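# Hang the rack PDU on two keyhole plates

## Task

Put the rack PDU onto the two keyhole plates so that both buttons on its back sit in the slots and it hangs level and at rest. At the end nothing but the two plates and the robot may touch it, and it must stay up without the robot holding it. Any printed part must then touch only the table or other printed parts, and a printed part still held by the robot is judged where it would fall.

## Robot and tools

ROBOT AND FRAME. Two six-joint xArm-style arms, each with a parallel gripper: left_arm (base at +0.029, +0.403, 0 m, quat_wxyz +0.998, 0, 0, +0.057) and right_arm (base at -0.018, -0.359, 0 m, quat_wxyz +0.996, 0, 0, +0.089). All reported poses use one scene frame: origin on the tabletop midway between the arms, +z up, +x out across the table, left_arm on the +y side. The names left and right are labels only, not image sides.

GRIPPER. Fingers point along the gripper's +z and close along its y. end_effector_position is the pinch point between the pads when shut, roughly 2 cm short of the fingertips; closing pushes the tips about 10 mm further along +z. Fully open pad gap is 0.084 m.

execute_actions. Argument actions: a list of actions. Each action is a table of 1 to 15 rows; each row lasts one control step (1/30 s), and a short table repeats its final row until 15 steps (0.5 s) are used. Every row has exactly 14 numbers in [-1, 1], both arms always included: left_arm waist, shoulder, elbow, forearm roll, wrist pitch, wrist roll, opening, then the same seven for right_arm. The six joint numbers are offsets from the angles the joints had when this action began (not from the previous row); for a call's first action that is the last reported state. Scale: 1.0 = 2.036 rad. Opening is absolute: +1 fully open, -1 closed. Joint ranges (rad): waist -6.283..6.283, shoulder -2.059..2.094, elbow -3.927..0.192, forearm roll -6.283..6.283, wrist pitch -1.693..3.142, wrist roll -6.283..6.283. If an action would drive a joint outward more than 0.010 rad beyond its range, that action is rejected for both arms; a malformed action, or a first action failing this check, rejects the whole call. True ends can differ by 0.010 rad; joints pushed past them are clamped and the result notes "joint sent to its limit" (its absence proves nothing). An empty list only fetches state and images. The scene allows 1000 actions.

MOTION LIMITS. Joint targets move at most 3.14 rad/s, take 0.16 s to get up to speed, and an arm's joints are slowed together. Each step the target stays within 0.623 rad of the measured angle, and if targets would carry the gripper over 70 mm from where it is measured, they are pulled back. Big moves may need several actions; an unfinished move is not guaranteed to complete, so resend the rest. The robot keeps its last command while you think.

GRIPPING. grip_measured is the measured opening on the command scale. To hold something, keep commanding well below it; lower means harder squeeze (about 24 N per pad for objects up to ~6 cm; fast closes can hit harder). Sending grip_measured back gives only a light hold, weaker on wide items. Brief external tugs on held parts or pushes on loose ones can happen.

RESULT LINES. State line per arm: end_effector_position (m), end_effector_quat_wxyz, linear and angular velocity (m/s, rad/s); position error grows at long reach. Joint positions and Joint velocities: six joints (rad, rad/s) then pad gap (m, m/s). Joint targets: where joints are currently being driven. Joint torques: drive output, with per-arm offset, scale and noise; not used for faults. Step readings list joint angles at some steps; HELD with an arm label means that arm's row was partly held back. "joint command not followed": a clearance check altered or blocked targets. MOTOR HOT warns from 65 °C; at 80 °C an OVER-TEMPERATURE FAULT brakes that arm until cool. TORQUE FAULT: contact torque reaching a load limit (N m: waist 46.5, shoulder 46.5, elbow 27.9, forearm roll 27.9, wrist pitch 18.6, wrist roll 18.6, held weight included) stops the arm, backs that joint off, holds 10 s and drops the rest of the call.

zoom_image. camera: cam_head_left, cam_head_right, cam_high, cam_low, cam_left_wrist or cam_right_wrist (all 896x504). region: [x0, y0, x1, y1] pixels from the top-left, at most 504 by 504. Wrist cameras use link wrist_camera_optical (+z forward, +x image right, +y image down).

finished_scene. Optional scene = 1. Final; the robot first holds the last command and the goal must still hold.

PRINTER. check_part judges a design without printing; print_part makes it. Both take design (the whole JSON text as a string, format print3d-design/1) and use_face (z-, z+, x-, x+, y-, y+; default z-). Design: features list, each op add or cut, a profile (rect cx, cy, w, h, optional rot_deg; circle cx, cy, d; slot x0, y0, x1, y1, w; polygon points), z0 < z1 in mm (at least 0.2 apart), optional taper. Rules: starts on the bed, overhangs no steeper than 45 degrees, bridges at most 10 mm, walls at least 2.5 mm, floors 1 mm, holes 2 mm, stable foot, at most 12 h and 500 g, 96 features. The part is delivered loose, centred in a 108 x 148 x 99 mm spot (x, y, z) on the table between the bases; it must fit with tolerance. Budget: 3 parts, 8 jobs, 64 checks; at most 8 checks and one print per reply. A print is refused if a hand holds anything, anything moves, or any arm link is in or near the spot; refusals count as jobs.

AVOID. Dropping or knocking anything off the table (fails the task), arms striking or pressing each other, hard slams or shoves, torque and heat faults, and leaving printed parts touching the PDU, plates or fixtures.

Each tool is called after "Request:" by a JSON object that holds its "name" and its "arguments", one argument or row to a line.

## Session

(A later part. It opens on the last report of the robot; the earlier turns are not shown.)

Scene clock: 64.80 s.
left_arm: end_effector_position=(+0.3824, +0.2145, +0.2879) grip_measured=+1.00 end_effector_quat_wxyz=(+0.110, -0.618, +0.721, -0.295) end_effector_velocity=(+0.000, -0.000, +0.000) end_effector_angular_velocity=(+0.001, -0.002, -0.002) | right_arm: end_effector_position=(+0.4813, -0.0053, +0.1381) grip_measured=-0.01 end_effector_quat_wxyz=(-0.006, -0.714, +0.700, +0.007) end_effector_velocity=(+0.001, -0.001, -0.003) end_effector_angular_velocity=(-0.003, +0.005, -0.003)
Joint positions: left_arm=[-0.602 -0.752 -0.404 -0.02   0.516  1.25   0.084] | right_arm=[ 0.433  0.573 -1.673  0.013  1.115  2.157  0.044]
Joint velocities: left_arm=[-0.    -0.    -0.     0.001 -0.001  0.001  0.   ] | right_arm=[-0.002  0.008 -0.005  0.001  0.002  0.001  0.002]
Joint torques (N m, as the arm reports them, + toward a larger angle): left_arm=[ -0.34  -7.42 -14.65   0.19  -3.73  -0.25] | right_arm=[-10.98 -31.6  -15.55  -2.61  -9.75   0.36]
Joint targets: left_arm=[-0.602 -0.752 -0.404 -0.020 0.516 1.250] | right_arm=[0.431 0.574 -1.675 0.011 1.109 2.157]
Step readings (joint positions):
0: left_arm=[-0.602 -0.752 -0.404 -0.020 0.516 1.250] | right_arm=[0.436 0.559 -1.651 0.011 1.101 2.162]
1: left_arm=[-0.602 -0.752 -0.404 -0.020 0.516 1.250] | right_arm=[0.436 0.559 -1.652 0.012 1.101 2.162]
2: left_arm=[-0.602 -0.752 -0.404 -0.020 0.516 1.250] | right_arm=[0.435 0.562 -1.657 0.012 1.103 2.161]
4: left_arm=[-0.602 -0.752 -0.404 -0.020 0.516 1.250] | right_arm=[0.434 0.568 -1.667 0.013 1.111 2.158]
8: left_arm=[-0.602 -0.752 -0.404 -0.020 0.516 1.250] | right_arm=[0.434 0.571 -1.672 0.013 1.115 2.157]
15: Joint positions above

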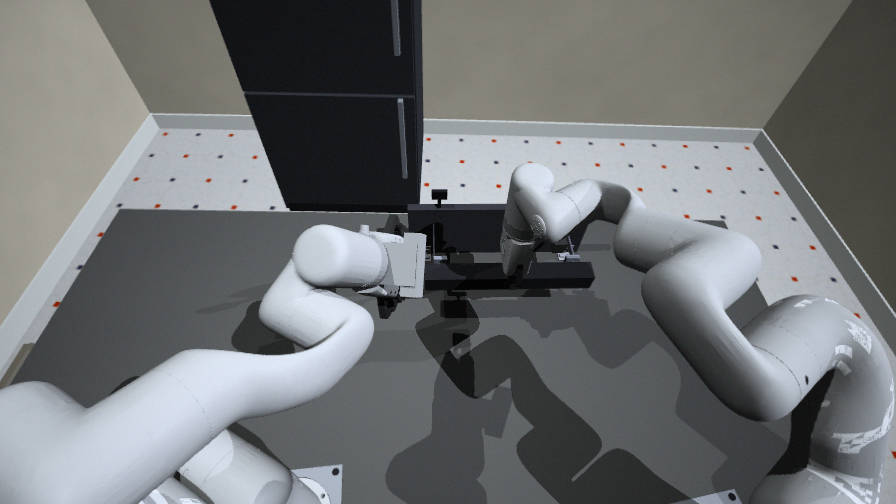

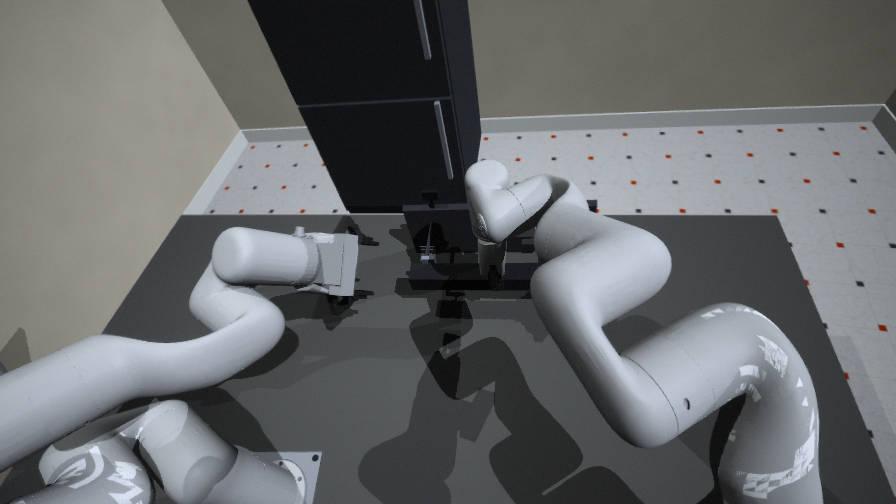

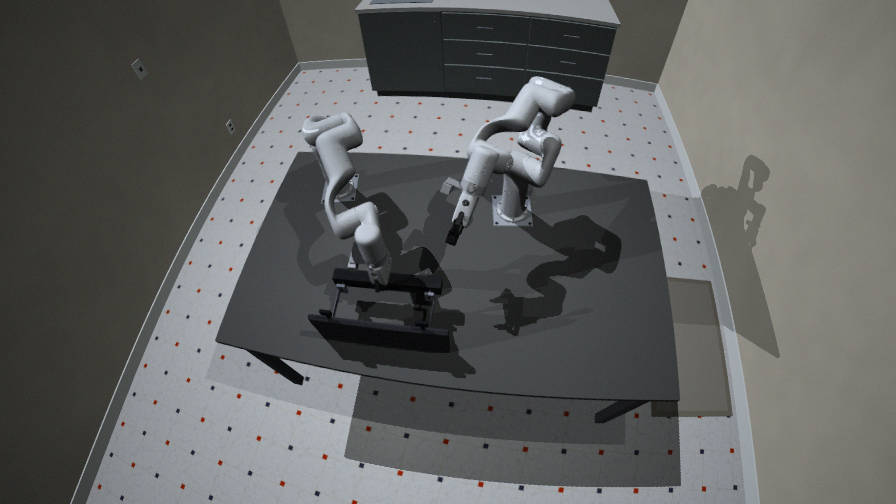

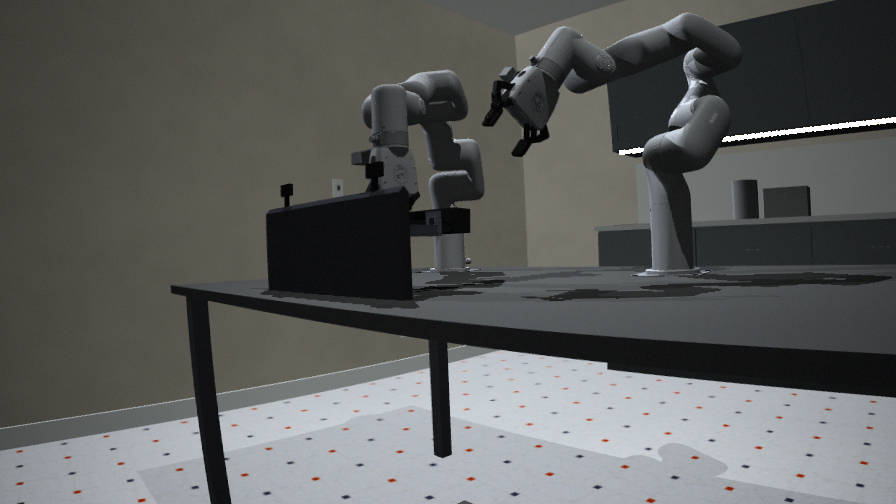

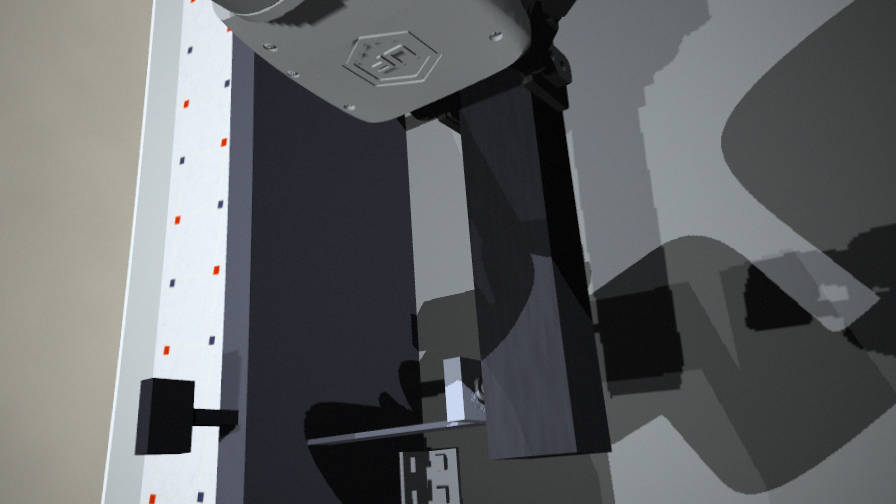

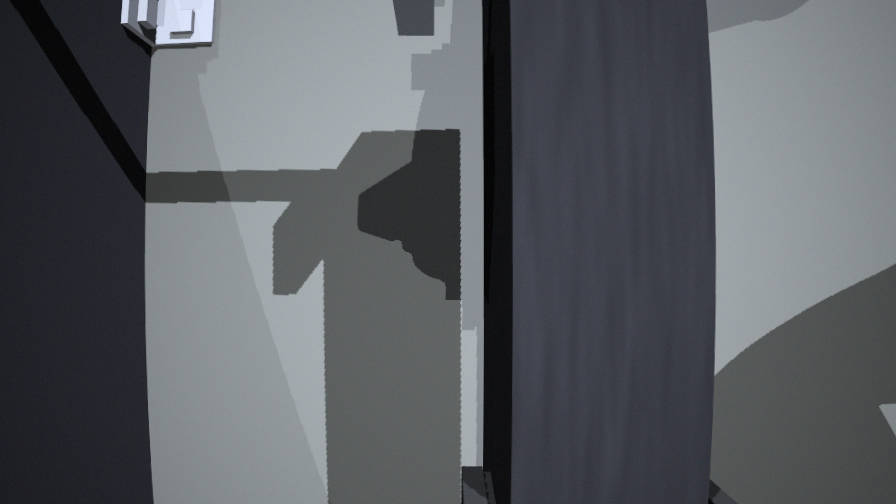

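Request:
{"name": "execute_actions", "arguments": {
  "actions": [
    [[0,0,0,0,0,0,1,0.002,-0.0058,0.009,0,-0.0045,0.002,-1]],
    [[0,0,0,0,0,0,1,0,0,0,0.0162,0.0197,-0.0074,-1]],
    [[0.218,0.2,0,-0.25,0.17,-0.25,1,0,0,0,0,0,0,-1]],
    [[0,0.1,-0.2,-0.25,0.17,-0.25,1,0,0,0,0,0,0,-1]],
    [[0,0.1,-0.19,-0.255,0.176,-0.25,1,0,0,0,0,0,0,-1]],
    [[0,0.1,0,0,0,-0.19,1,0,0,0,0,0,0,-1]],
    [[0,0.11,0,0,0,0,1,0,0,0,0,0,0,-1]]
  ]
}}

Scene clock: 68.90 s.
left_arm: end_effector_position=(+0.5101, +0.1200, +0.2175) grip_measured=+1.00 end_effector_quat_wxyz=(+0.485, +0.590, +0.452, -0.460) end_effector_velocity=(+0.007, -0.000, +0.016) end_effector_angular_velocity=(-0.006, -0.037, +0.001) | right_arm: end_effector_position=(+0.4682, -0.0066, +0.1363) grip_measured=-0.02 end_effector_quat_wxyz=(-0.020, -0.713, +0.700, +0.024) end_effector_velocity=(-0.000, +0.000, -0.000) end_effector_angular_velocity=(+0.000, +0.001, -0.000)
Joint positions: left_arm=[-0.191  0.44  -1.177 -1.48   1.511 -0.58   0.084] | right_arm=[ 0.434  0.562 -1.656  0.044  1.144  2.146  0.043]
Joint velocities: left_arm=[ 0.001 -0.016 -0.022 -0.002  0.002 -0.     0.   ] | right_arm=[-0.     0.     0.     0.001  0.     0.    -0.   ]
Joint torques (N m, as the arm reports them, + toward a larger angle): left_arm=[ -0.58 -32.89 -10.32  -0.96   2.03  -0.21] | right_arm=[ -1.76 -37.01 -12.62  -0.03  -2.15   0.53]
Joint targets: left_arm=[-0.191 0.444 -1.174 -1.480 1.511 -0.580] | right_arm=[0.434 0.562 -1.656 0.044 1.144 2.146]
Step readings (joint positions; steps 1 to 15: 1st action; 16 to 30: 2nd action; 31 to 45: 3rd action; 46 to 60: 4th action; 61 to 75: 5th action; 76 to 90: 6th action; 91 to 105: 7th action):
0: left_arm=[-0.602 -0.752 -0.404 -0.020 0.516 1.250] | right_arm=[0.432 0.574 -1.674 0.012 1.116 2.157]
1: left_arm=[-0.602 -0.752 -0.404 -0.020 0.516 1.250] | right_arm=[0.433 0.574 -1.674 0.012 1.116 2.157]
2: left_arm=[-0.602 -0.752 -0.404 -0.020 0.516 1.250] | right_arm=[0.433 0.571 -1.670 0.012 1.114 2.158]
4: left_arm=[-0.602 -0.752 -0.404 -0.020 0.516 1.250] | right_arm=[0.434 0.566 -1.663 0.011 1.107 2.160]
8: left_arm=[-0.602 -0.752 -0.404 -0.020 0.516 1.250] | right_arm=[0.434 0.563 -1.658 0.011 1.103 2.161]
15: left_arm=[-0.602 -0.752 -0.404 -0.020 0.516 1.250] | right_arm=[0.434 0.562 -1.656 0.011 1.104 2.161]
16: left_arm=[-0.602 -0.752 -0.404 -0.020 0.516 1.250] | right_arm=[0.434 0.562 -1.656 0.011 1.105 2.161]
17: left_arm=[-0.602 -0.752 -0.404 -0.020 0.516 1.250] | right_arm=[0.434 0.562 -1.657 0.017 1.112 2.158]
19: left_arm=[-0.602 -0.752 -0.404 -0.020 0.516 1.250] | right_arm=[0.432 0.561 -1.657 0.033 1.131 2.151]
23: left_arm=[-0.602 -0.752 -0.404 -0.020 0.516 1.250] | right_arm=[0.433 0.562 -1.656 0.042 1.142 2.146]
30: left_arm=[-0.602 -0.752 -0.404 -0.020 0.516 1.250] | right_arm=[0.434 0.562 -1.656 0.044 1.144 2.146]
31: left_arm=[-0.601 -0.751 -0.404 -0.021 0.516 1.249] | right_arm=[0.434 0.562 -1.656 0.044 1.144 2.146]
32: left_arm=[-0.595 -0.746 -0.405 -0.029 0.522 1.241] | right_arm=[0.434 0.562 -1.656 0.044 1.144 2.146]
34: left_arm=[-0.548 -0.705 -0.410 -0.085 0.558 1.185] | right_arm=[0.434 0.562 -1.656 0.044 1.144 2.146]
38: left_arm=[-0.423 -0.588 -0.404 -0.226 0.655 1.045] | right_arm=[0.434 0.562 -1.656 0.044 1.144 2.146]
45: left_arm=[-0.190 -0.373 -0.401 -0.490 0.834 0.782] | right_arm=[0.434 0.562 -1.656 0.044 1.144 2.146]
46: left_arm=[-0.175 -0.358 -0.400 -0.508 0.847 0.764] | right_arm=[0.434 0.562 -1.656 0.044 1.144 2.146]
47: left_arm=[-0.169 -0.348 -0.406 -0.526 0.860 0.745] | right_arm=[0.434 0.562 -1.656 0.044 1.144 2.146]
49: left_arm=[-0.173 -0.322 -0.460 -0.595 0.908 0.675] | right_arm=[0.434 0.562 -1.656 0.044 1.144 2.146]
53: left_arm=[-0.182 -0.259 -0.618 -0.768 1.023 0.504] | right_arm=[0.434 0.562 -1.656 0.044 1.144 2.146]
60: left_arm=[-0.191 -0.175 -0.801 -0.985 1.170 0.288] | right_arm=[0.434 0.562 -1.656 0.044 1.144 2.146]
61: left_arm=[-0.191 -0.173 -0.804 -0.991 1.175 0.281] | right_arm=[0.434 0.562 -1.656 0.044 1.144 2.146]
62: left_arm=[-0.190 -0.169 -0.810 -1.002 1.183 0.269] | right_arm=[0.434 0.562 -1.656 0.044 1.144 2.146]
64: left_arm=[-0.190 -0.144 -0.851 -1.064 1.227 0.207] | right_arm=[0.434 0.562 -1.656 0.044 1.144 2.146]
68: left_arm=[-0.191 -0.078 -0.984 -1.233 1.342 0.044] | right_arm=[0.434 0.562 -1.656 0.044 1.144 2.146]
75: left_arm=[-0.191 0.019 -1.172 -1.480 1.511 -0.196] | right_arm=[0.434 0.562 -1.656 0.044 1.144 2.146]
76: left_arm=[-0.191 0.023 -1.180 -1.490 1.518 -0.207] | right_arm=[0.434 0.562 -1.656 0.044 1.144 2.146]
77: left_arm=[-0.191 0.028 -1.183 -1.494 1.521 -0.222] | right_arm=[0.434 0.562 -1.656 0.044 1.144 2.146]
79: left_arm=[-0.191 0.058 -1.184 -1.491 1.519 -0.290] | right_arm=[0.434 0.562 -1.656 0.044 1.144 2.146]
83: left_arm=[-0.191 0.174 -1.169 -1.482 1.512 -0.486] | right_arm=[0.434 0.562 -1.656 0.044 1.144 2.146]
90: left_arm=[-0.191 0.220 -1.174 -1.480 1.511 -0.580] | right_arm=[0.434 0.562 -1.656 0.044 1.144 2.146]
91: left_arm=[-0.191 0.220 -1.175 -1.480 1.511 -0.581] | right_arm=[0.434 0.562 -1.656 0.044 1.144 2.146]
92: left_arm=[-0.191 0.225 -1.177 -1.480 1.511 -0.581] | right_arm=[0.434 0.562 -1.656 0.044 1.144 2.146]
94: left_arm=[-0.191 0.273 -1.184 -1.481 1.512 -0.581] | right_arm=[0.434 0.562 -1.656 0.044 1.144 2.146]
98: left_arm=[-0.191 0.406 -1.169 -1.479 1.510 -0.580] | right_arm=[0.434 0.562 -1.656 0.044 1.144 2.146]
105: Joint positions above

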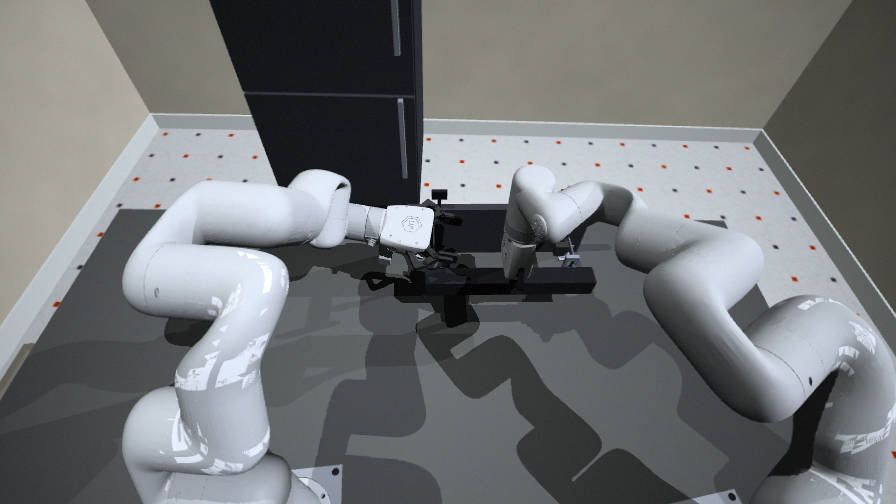

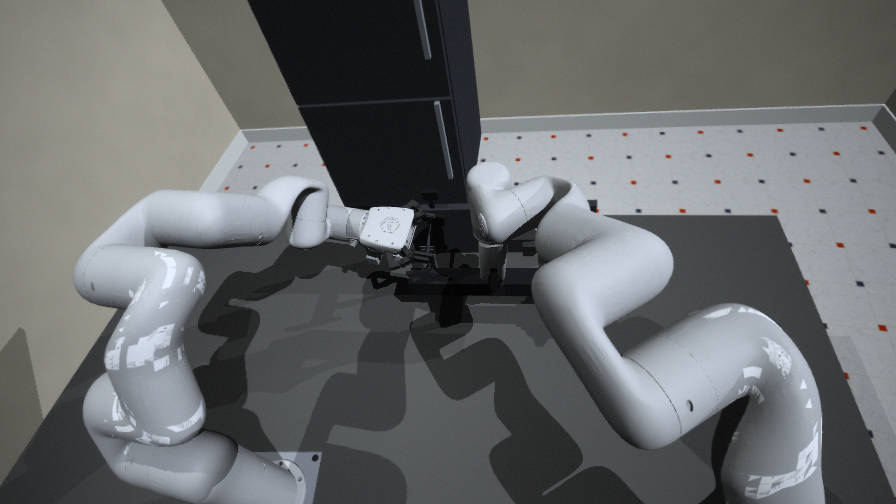

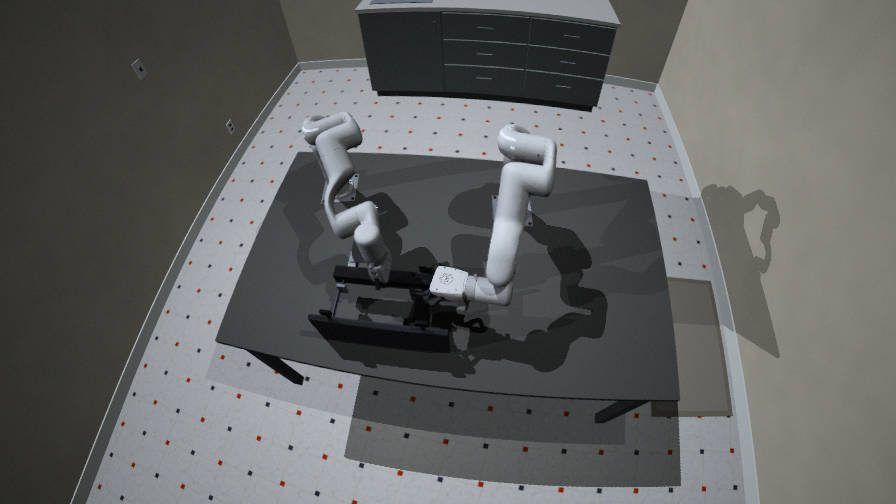

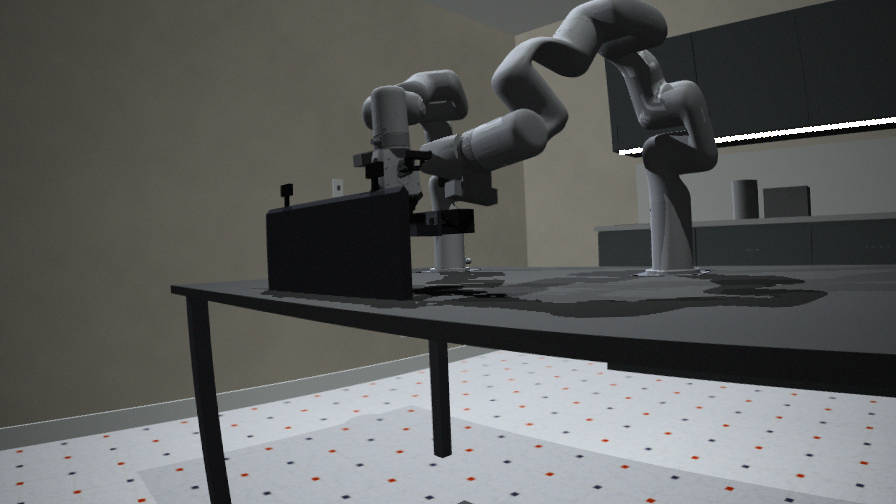

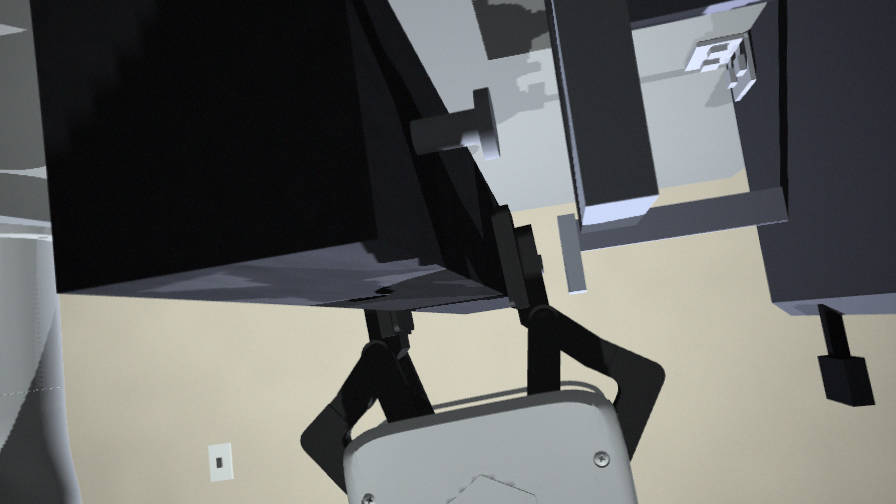

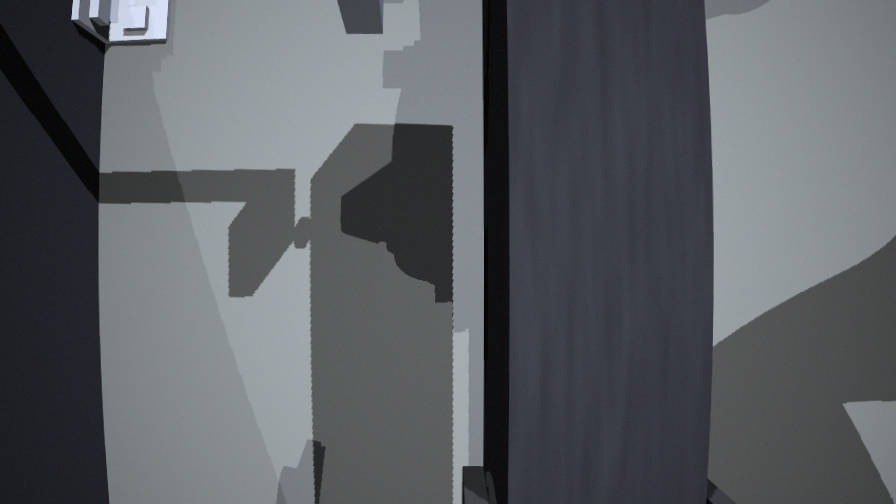

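Request:
{"name": "execute_actions", "arguments": {
  "actions": [
    [[0,0,0,0,0,0,1,-0.0036,0.0164,-0.0257,0,0.0093,-0.0036,-1]],
    [[0,0,0,0,0,0,1,-0.0014,0.0044,-0.0068,0,0.0024,-0.0014,-1]]
  ]
}}

Request:
{"name": "zoom_image", "arguments": {
  "camera": "cam_left_wrist",
  "region": [440,50,690,300]
}}

Scene clock: 70.30 s.
left_arm: end_effector_position=(+0.5101, +0.1200, +0.2174) grip_measured=+1.00 end_effector_quat_wxyz=(+0.485, +0.590, +0.452, -0.460) end_effector_velocity=(+0.000, +0.000, +0.000) end_effector_angular_velocity=(+0.001, -0.000, +0.001) | right_arm: end_effector_position=(+0.4805, -0.0053, +0.1360) grip_measured=-0.02 end_effector_quat_wxyz=(-0.020, -0.713, +0.700, +0.024) end_effector_velocity=(+0.001, +0.000, +0.001) end_effector_angular_velocity=(+0.001, -0.003, +0.000)
Joint positions: left_arm=[-0.191  0.44  -1.176 -1.48   1.511 -0.58   0.084] | right_arm=[ 0.424  0.604 -1.722  0.044  1.168  2.136  0.043]
Joint velocities: left_arm=[ 0.    -0.001  0.    -0.    -0.001 -0.001 -0.   ] | right_arm=[-0.     0.    -0.002 -0.001 -0.001 -0.     0.   ]
Joint torques (N m, as the arm reports them, + toward a larger angle): left_arm=[ -0.2  -35.76 -11.56  -0.69   2.06  -0.24] | right_arm=[ -1.34 -38.62 -13.02  -0.06  -2.23   0.33]
Joint targets: left_arm=[-0.191 0.440 -1.176 -1.480 1.511 -0.580] | right_arm=[0.424 0.604 -1.722 0.044 1.168 2.136]
Step readings (joint positions; steps 1 to 15: 1st action; 16 to 30: 2nd action):
0: left_arm=[-0.191 0.443 -1.174 -1.480 1.511 -0.580] | right_arm=[0.434 0.562 -1.656 0.044 1.144 2.146]
1: left_arm=[-0.191 0.443 -1.174 -1.480 1.511 -0.580] | right_arm=[0.434 0.562 -1.657 0.044 1.144 2.146]
2: left_arm=[-0.191 0.443 -1.174 -1.480 1.511 -0.580] | right_arm=[0.433 0.566 -1.663 0.044 1.147 2.145]
4: left_arm=[-0.191 0.441 -1.176 -1.480 1.511 -0.580] | right_arm=[0.429 0.584 -1.691 0.044 1.156 2.141]
8: left_arm=[-0.191 0.440 -1.177 -1.480 1.511 -0.580] | right_arm=[0.426 0.595 -1.707 0.044 1.162 2.139]
15: left_arm=[-0.191 0.440 -1.176 -1.480 1.511 -0.580] | right_arm=[0.426 0.595 -1.709 0.044 1.163 2.139]
16: left_arm=[-0.191 0.440 -1.177 -1.480 1.511 -0.580] | right_arm=[0.426 0.595 -1.709 0.044 1.163 2.138]
17: left_arm=[-0.191 0.440 -1.177 -1.480 1.511 -0.580] | right_arm=[0.426 0.597 -1.712 0.044 1.164 2.138]
19: left_arm=[-0.191 0.440 -1.176 -1.480 1.511 -0.580] | right_arm=[0.424 0.602 -1.719 0.044 1.166 2.136]
23: left_arm=[-0.191 0.440 -1.176 -1.480 1.511 -0.580] | right_arm=[0.424 0.604 -1.722 0.044 1.168 2.136]
30: Joint positions above

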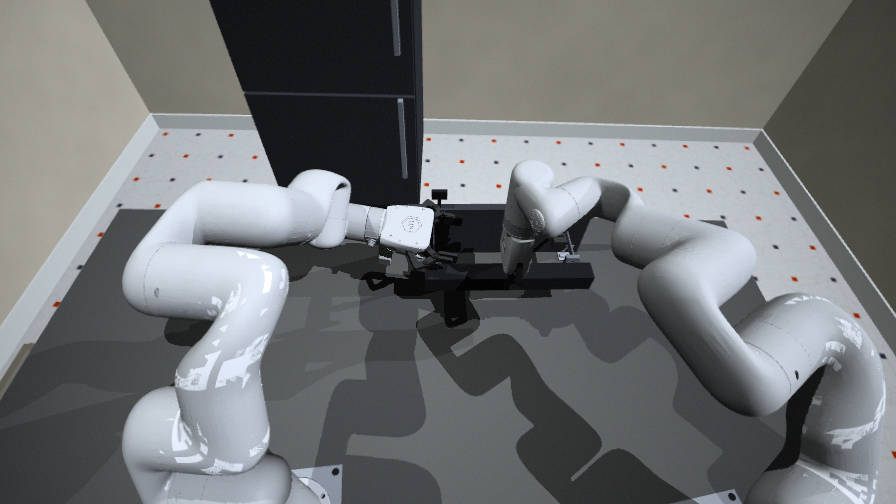

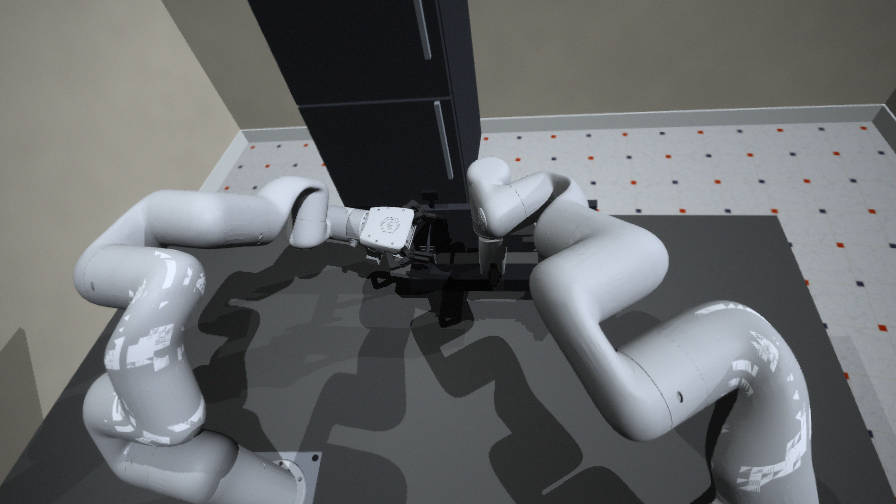

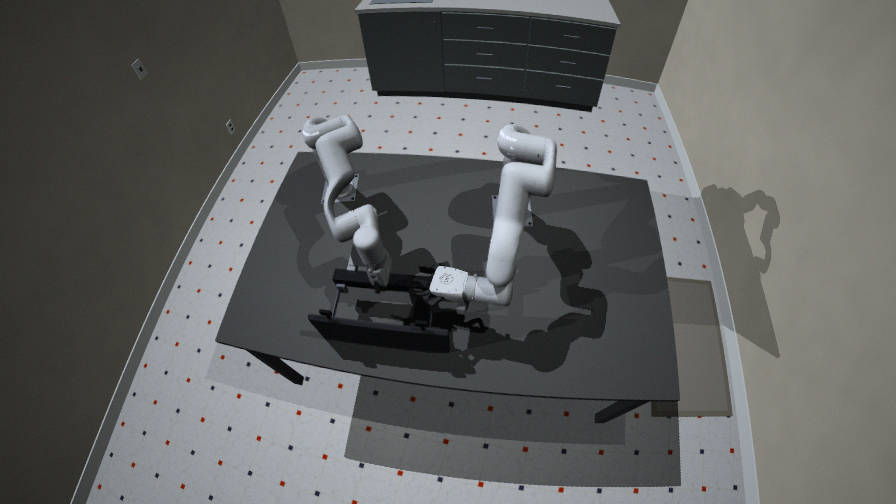

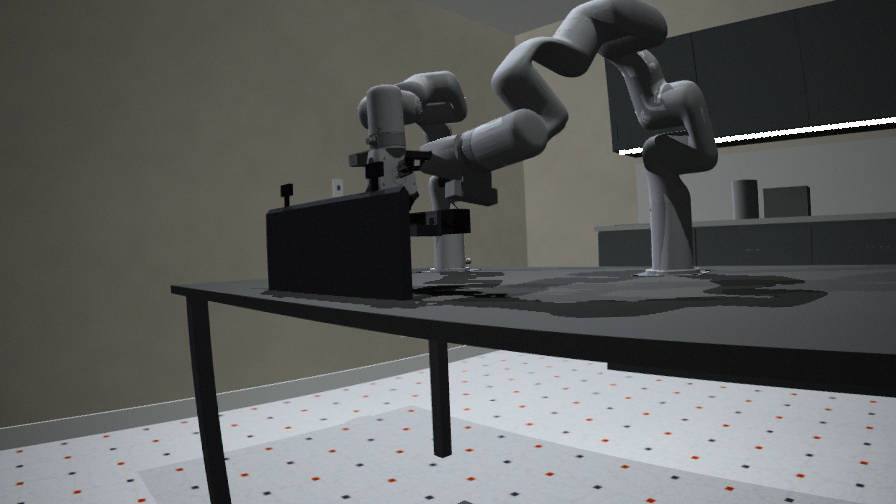

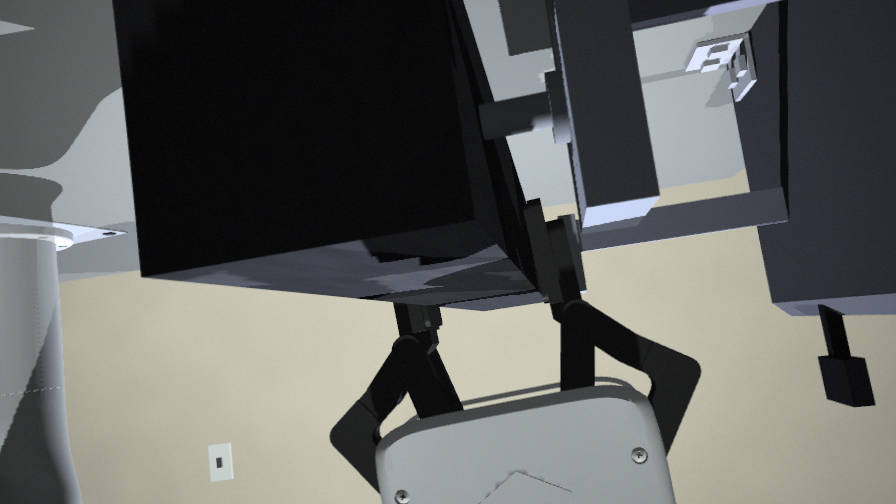

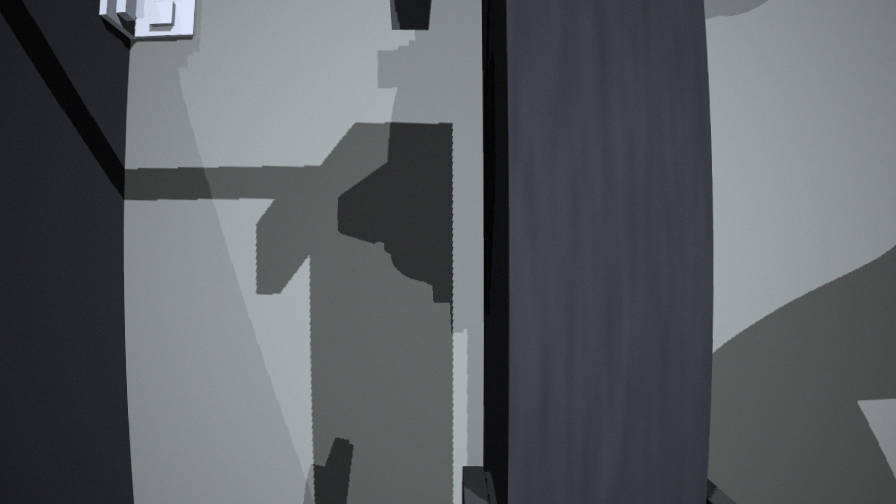

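Region (440, 50, 690, 300) of cam_left_wrist's 896x504 image, scaled by 2.016, with more detail than that image has.

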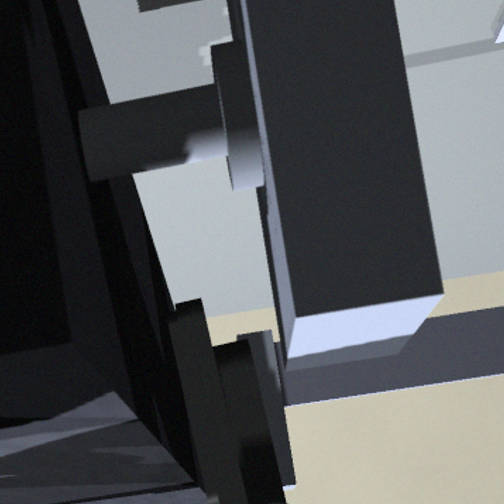

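Request:
{"name": "execute_actions", "arguments": {
  "actions": [
    [[0,0,0,0,0,0,1,-0.001,0.003,-0.0046,0,0.0016,-0.001,-1]],
    [[0,0,0,0,0,0,1,-0.001,0.003,-0.0046,0,0.0016,-0.001,-1]]
  ]
}}

Request:
{"name": "zoom_image", "arguments": {
  "camera": "cam_left_wrist",
  "region": [440,50,690,300]
}}

Scene clock: 71.53 s.
left_arm: end_effector_position=(+0.5101, +0.1200, +0.2174) grip_measured=+1.00 end_effector_quat_wxyz=(+0.485, +0.590, +0.452, -0.460) end_effector_velocity=(-0.000, -0.000, -0.000) end_effector_angular_velocity=(+0.001, +0.000, -0.000) | right_arm: end_effector_position=(+0.4816, -0.0054, +0.1359) grip_measured=-0.02 end_effector_quat_wxyz=(-0.024, -0.714, +0.699, +0.026) end_effector_velocity=(+0.000, -0.000, +0.000) end_effector_angular_velocity=(-0.000, -0.000, -0.000)
Joint positions: left_arm=[-0.191  0.44  -1.176 -1.48   1.511 -0.58   0.084] | right_arm=[ 0.422  0.615 -1.74   0.045  1.182  2.132  0.043]
Joint velocities: left_arm=[-0.001 -0.001  0.001  0.001 -0.001 -0.    -0.   ] | right_arm=[-0.001  0.001 -0.002 -0.     0.001 -0.     0.   ]
Joint torques (N m, as the arm reports them, + toward a larger angle): left_arm=[ -0.94 -35.2  -11.51  -0.49   2.07  -0.28] | right_arm=[-10.61 -30.37 -14.57  -2.7   -9.63   0.28]
Joint targets: left_arm=[-0.191 0.440 -1.176 -1.480 1.511 -0.580] | right_arm=[0.421 0.615 -1.740 0.044 1.177 2.132]
Step readings (joint positions; steps 1 to 15: 1st action; 16 to 30: 2nd action):
0: left_arm=[-0.191 0.440 -1.176 -1.480 1.511 -0.580] | right_arm=[0.424 0.604 -1.722 0.044 1.168 2.136]
1: left_arm=[-0.191 0.440 -1.176 -1.480 1.511 -0.580] | right_arm=[0.424 0.604 -1.723 0.044 1.168 2.136]
2: left_arm=[-0.191 0.440 -1.176 -1.480 1.511 -0.580] | right_arm=[0.423 0.605 -1.725 0.044 1.170 2.135]
4: left_arm=[-0.191 0.440 -1.176 -1.480 1.511 -0.580] | right_arm=[0.423 0.607 -1.729 0.044 1.173 2.134]
8: left_arm=[-0.191 0.440 -1.176 -1.480 1.511 -0.580] | right_arm=[0.423 0.609 -1.730 0.044 1.174 2.134]
15: left_arm=[-0.191 0.440 -1.176 -1.480 1.511 -0.580] | right_arm=[0.423 0.609 -1.731 0.044 1.174 2.134]
16: left_arm=[-0.191 0.440 -1.176 -1.480 1.511 -0.580] | right_arm=[0.423 0.609 -1.731 0.044 1.174 2.133]
17: left_arm=[-0.191 0.440 -1.176 -1.480 1.511 -0.580] | right_arm=[0.422 0.610 -1.733 0.044 1.176 2.133]
19: left_arm=[-0.191 0.440 -1.176 -1.480 1.511 -0.580] | right_arm=[0.422 0.613 -1.737 0.045 1.179 2.132]
23: left_arm=[-0.191 0.440 -1.176 -1.480 1.511 -0.580] | right_arm=[0.422 0.614 -1.740 0.045 1.182 2.132]
30: Joint positions above

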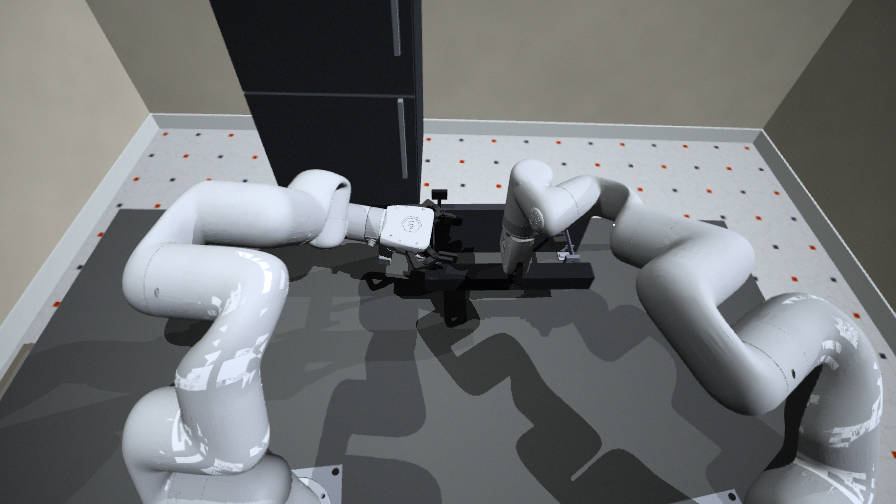

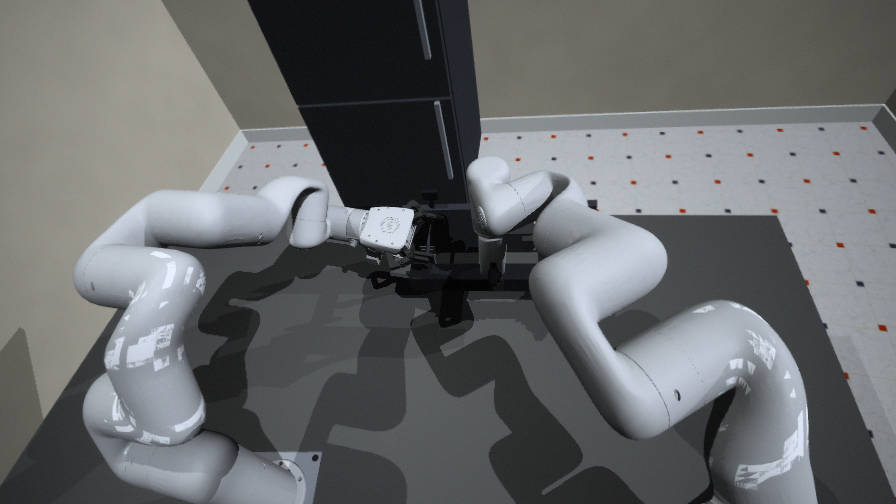

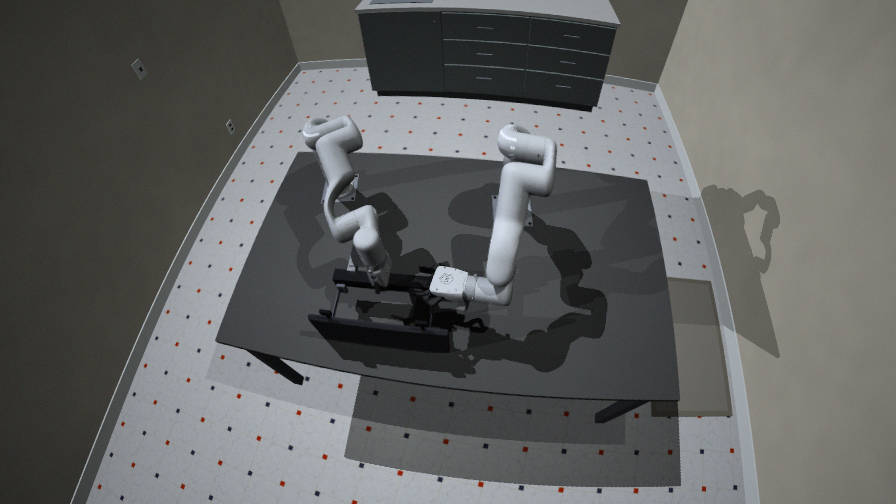

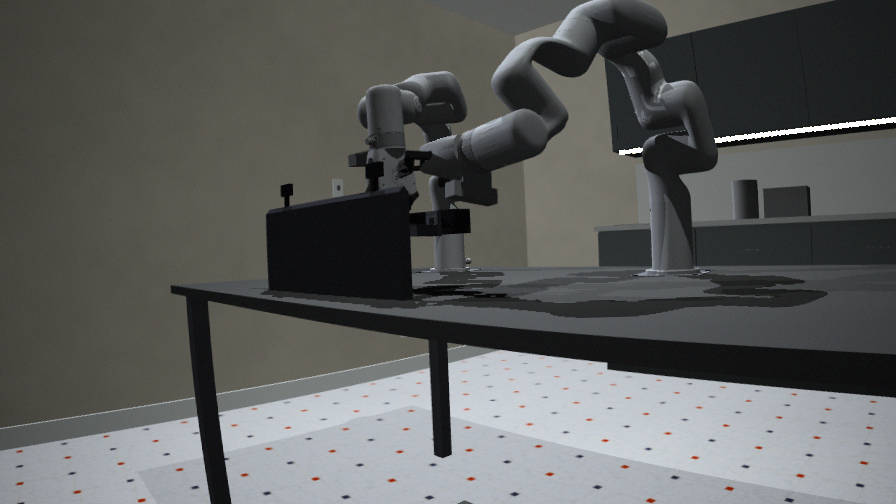

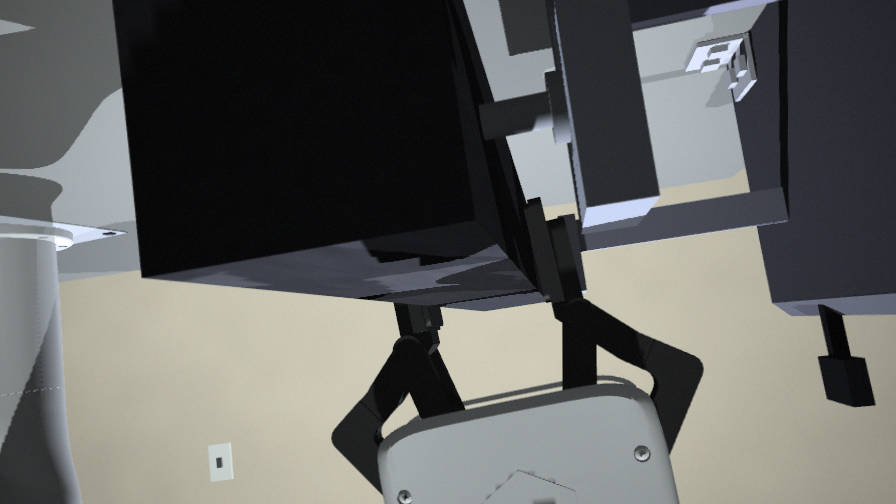

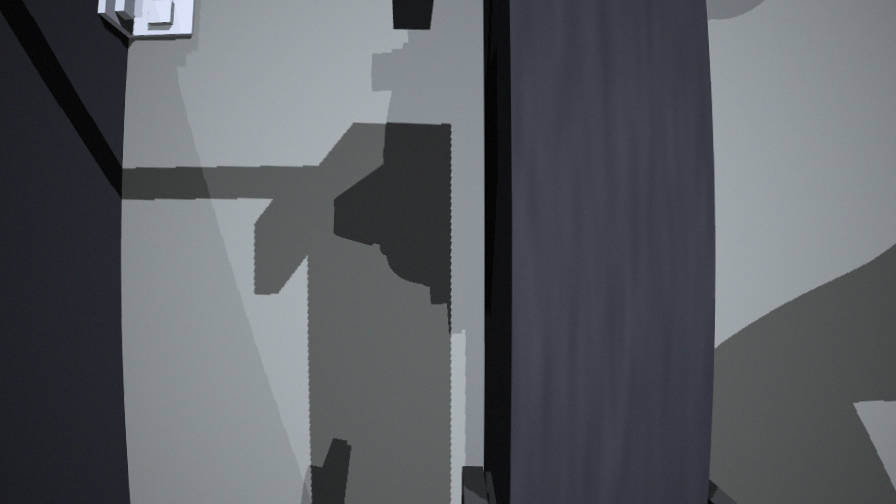

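Region (440, 50, 690, 300) of cam_left_wrist's 896x504 image, scaled by 2.016, with more detail than that image has.

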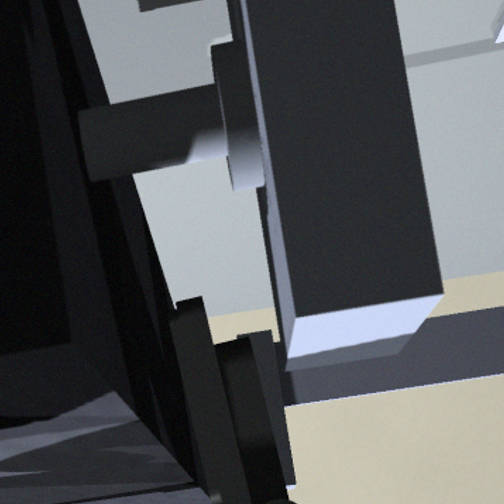

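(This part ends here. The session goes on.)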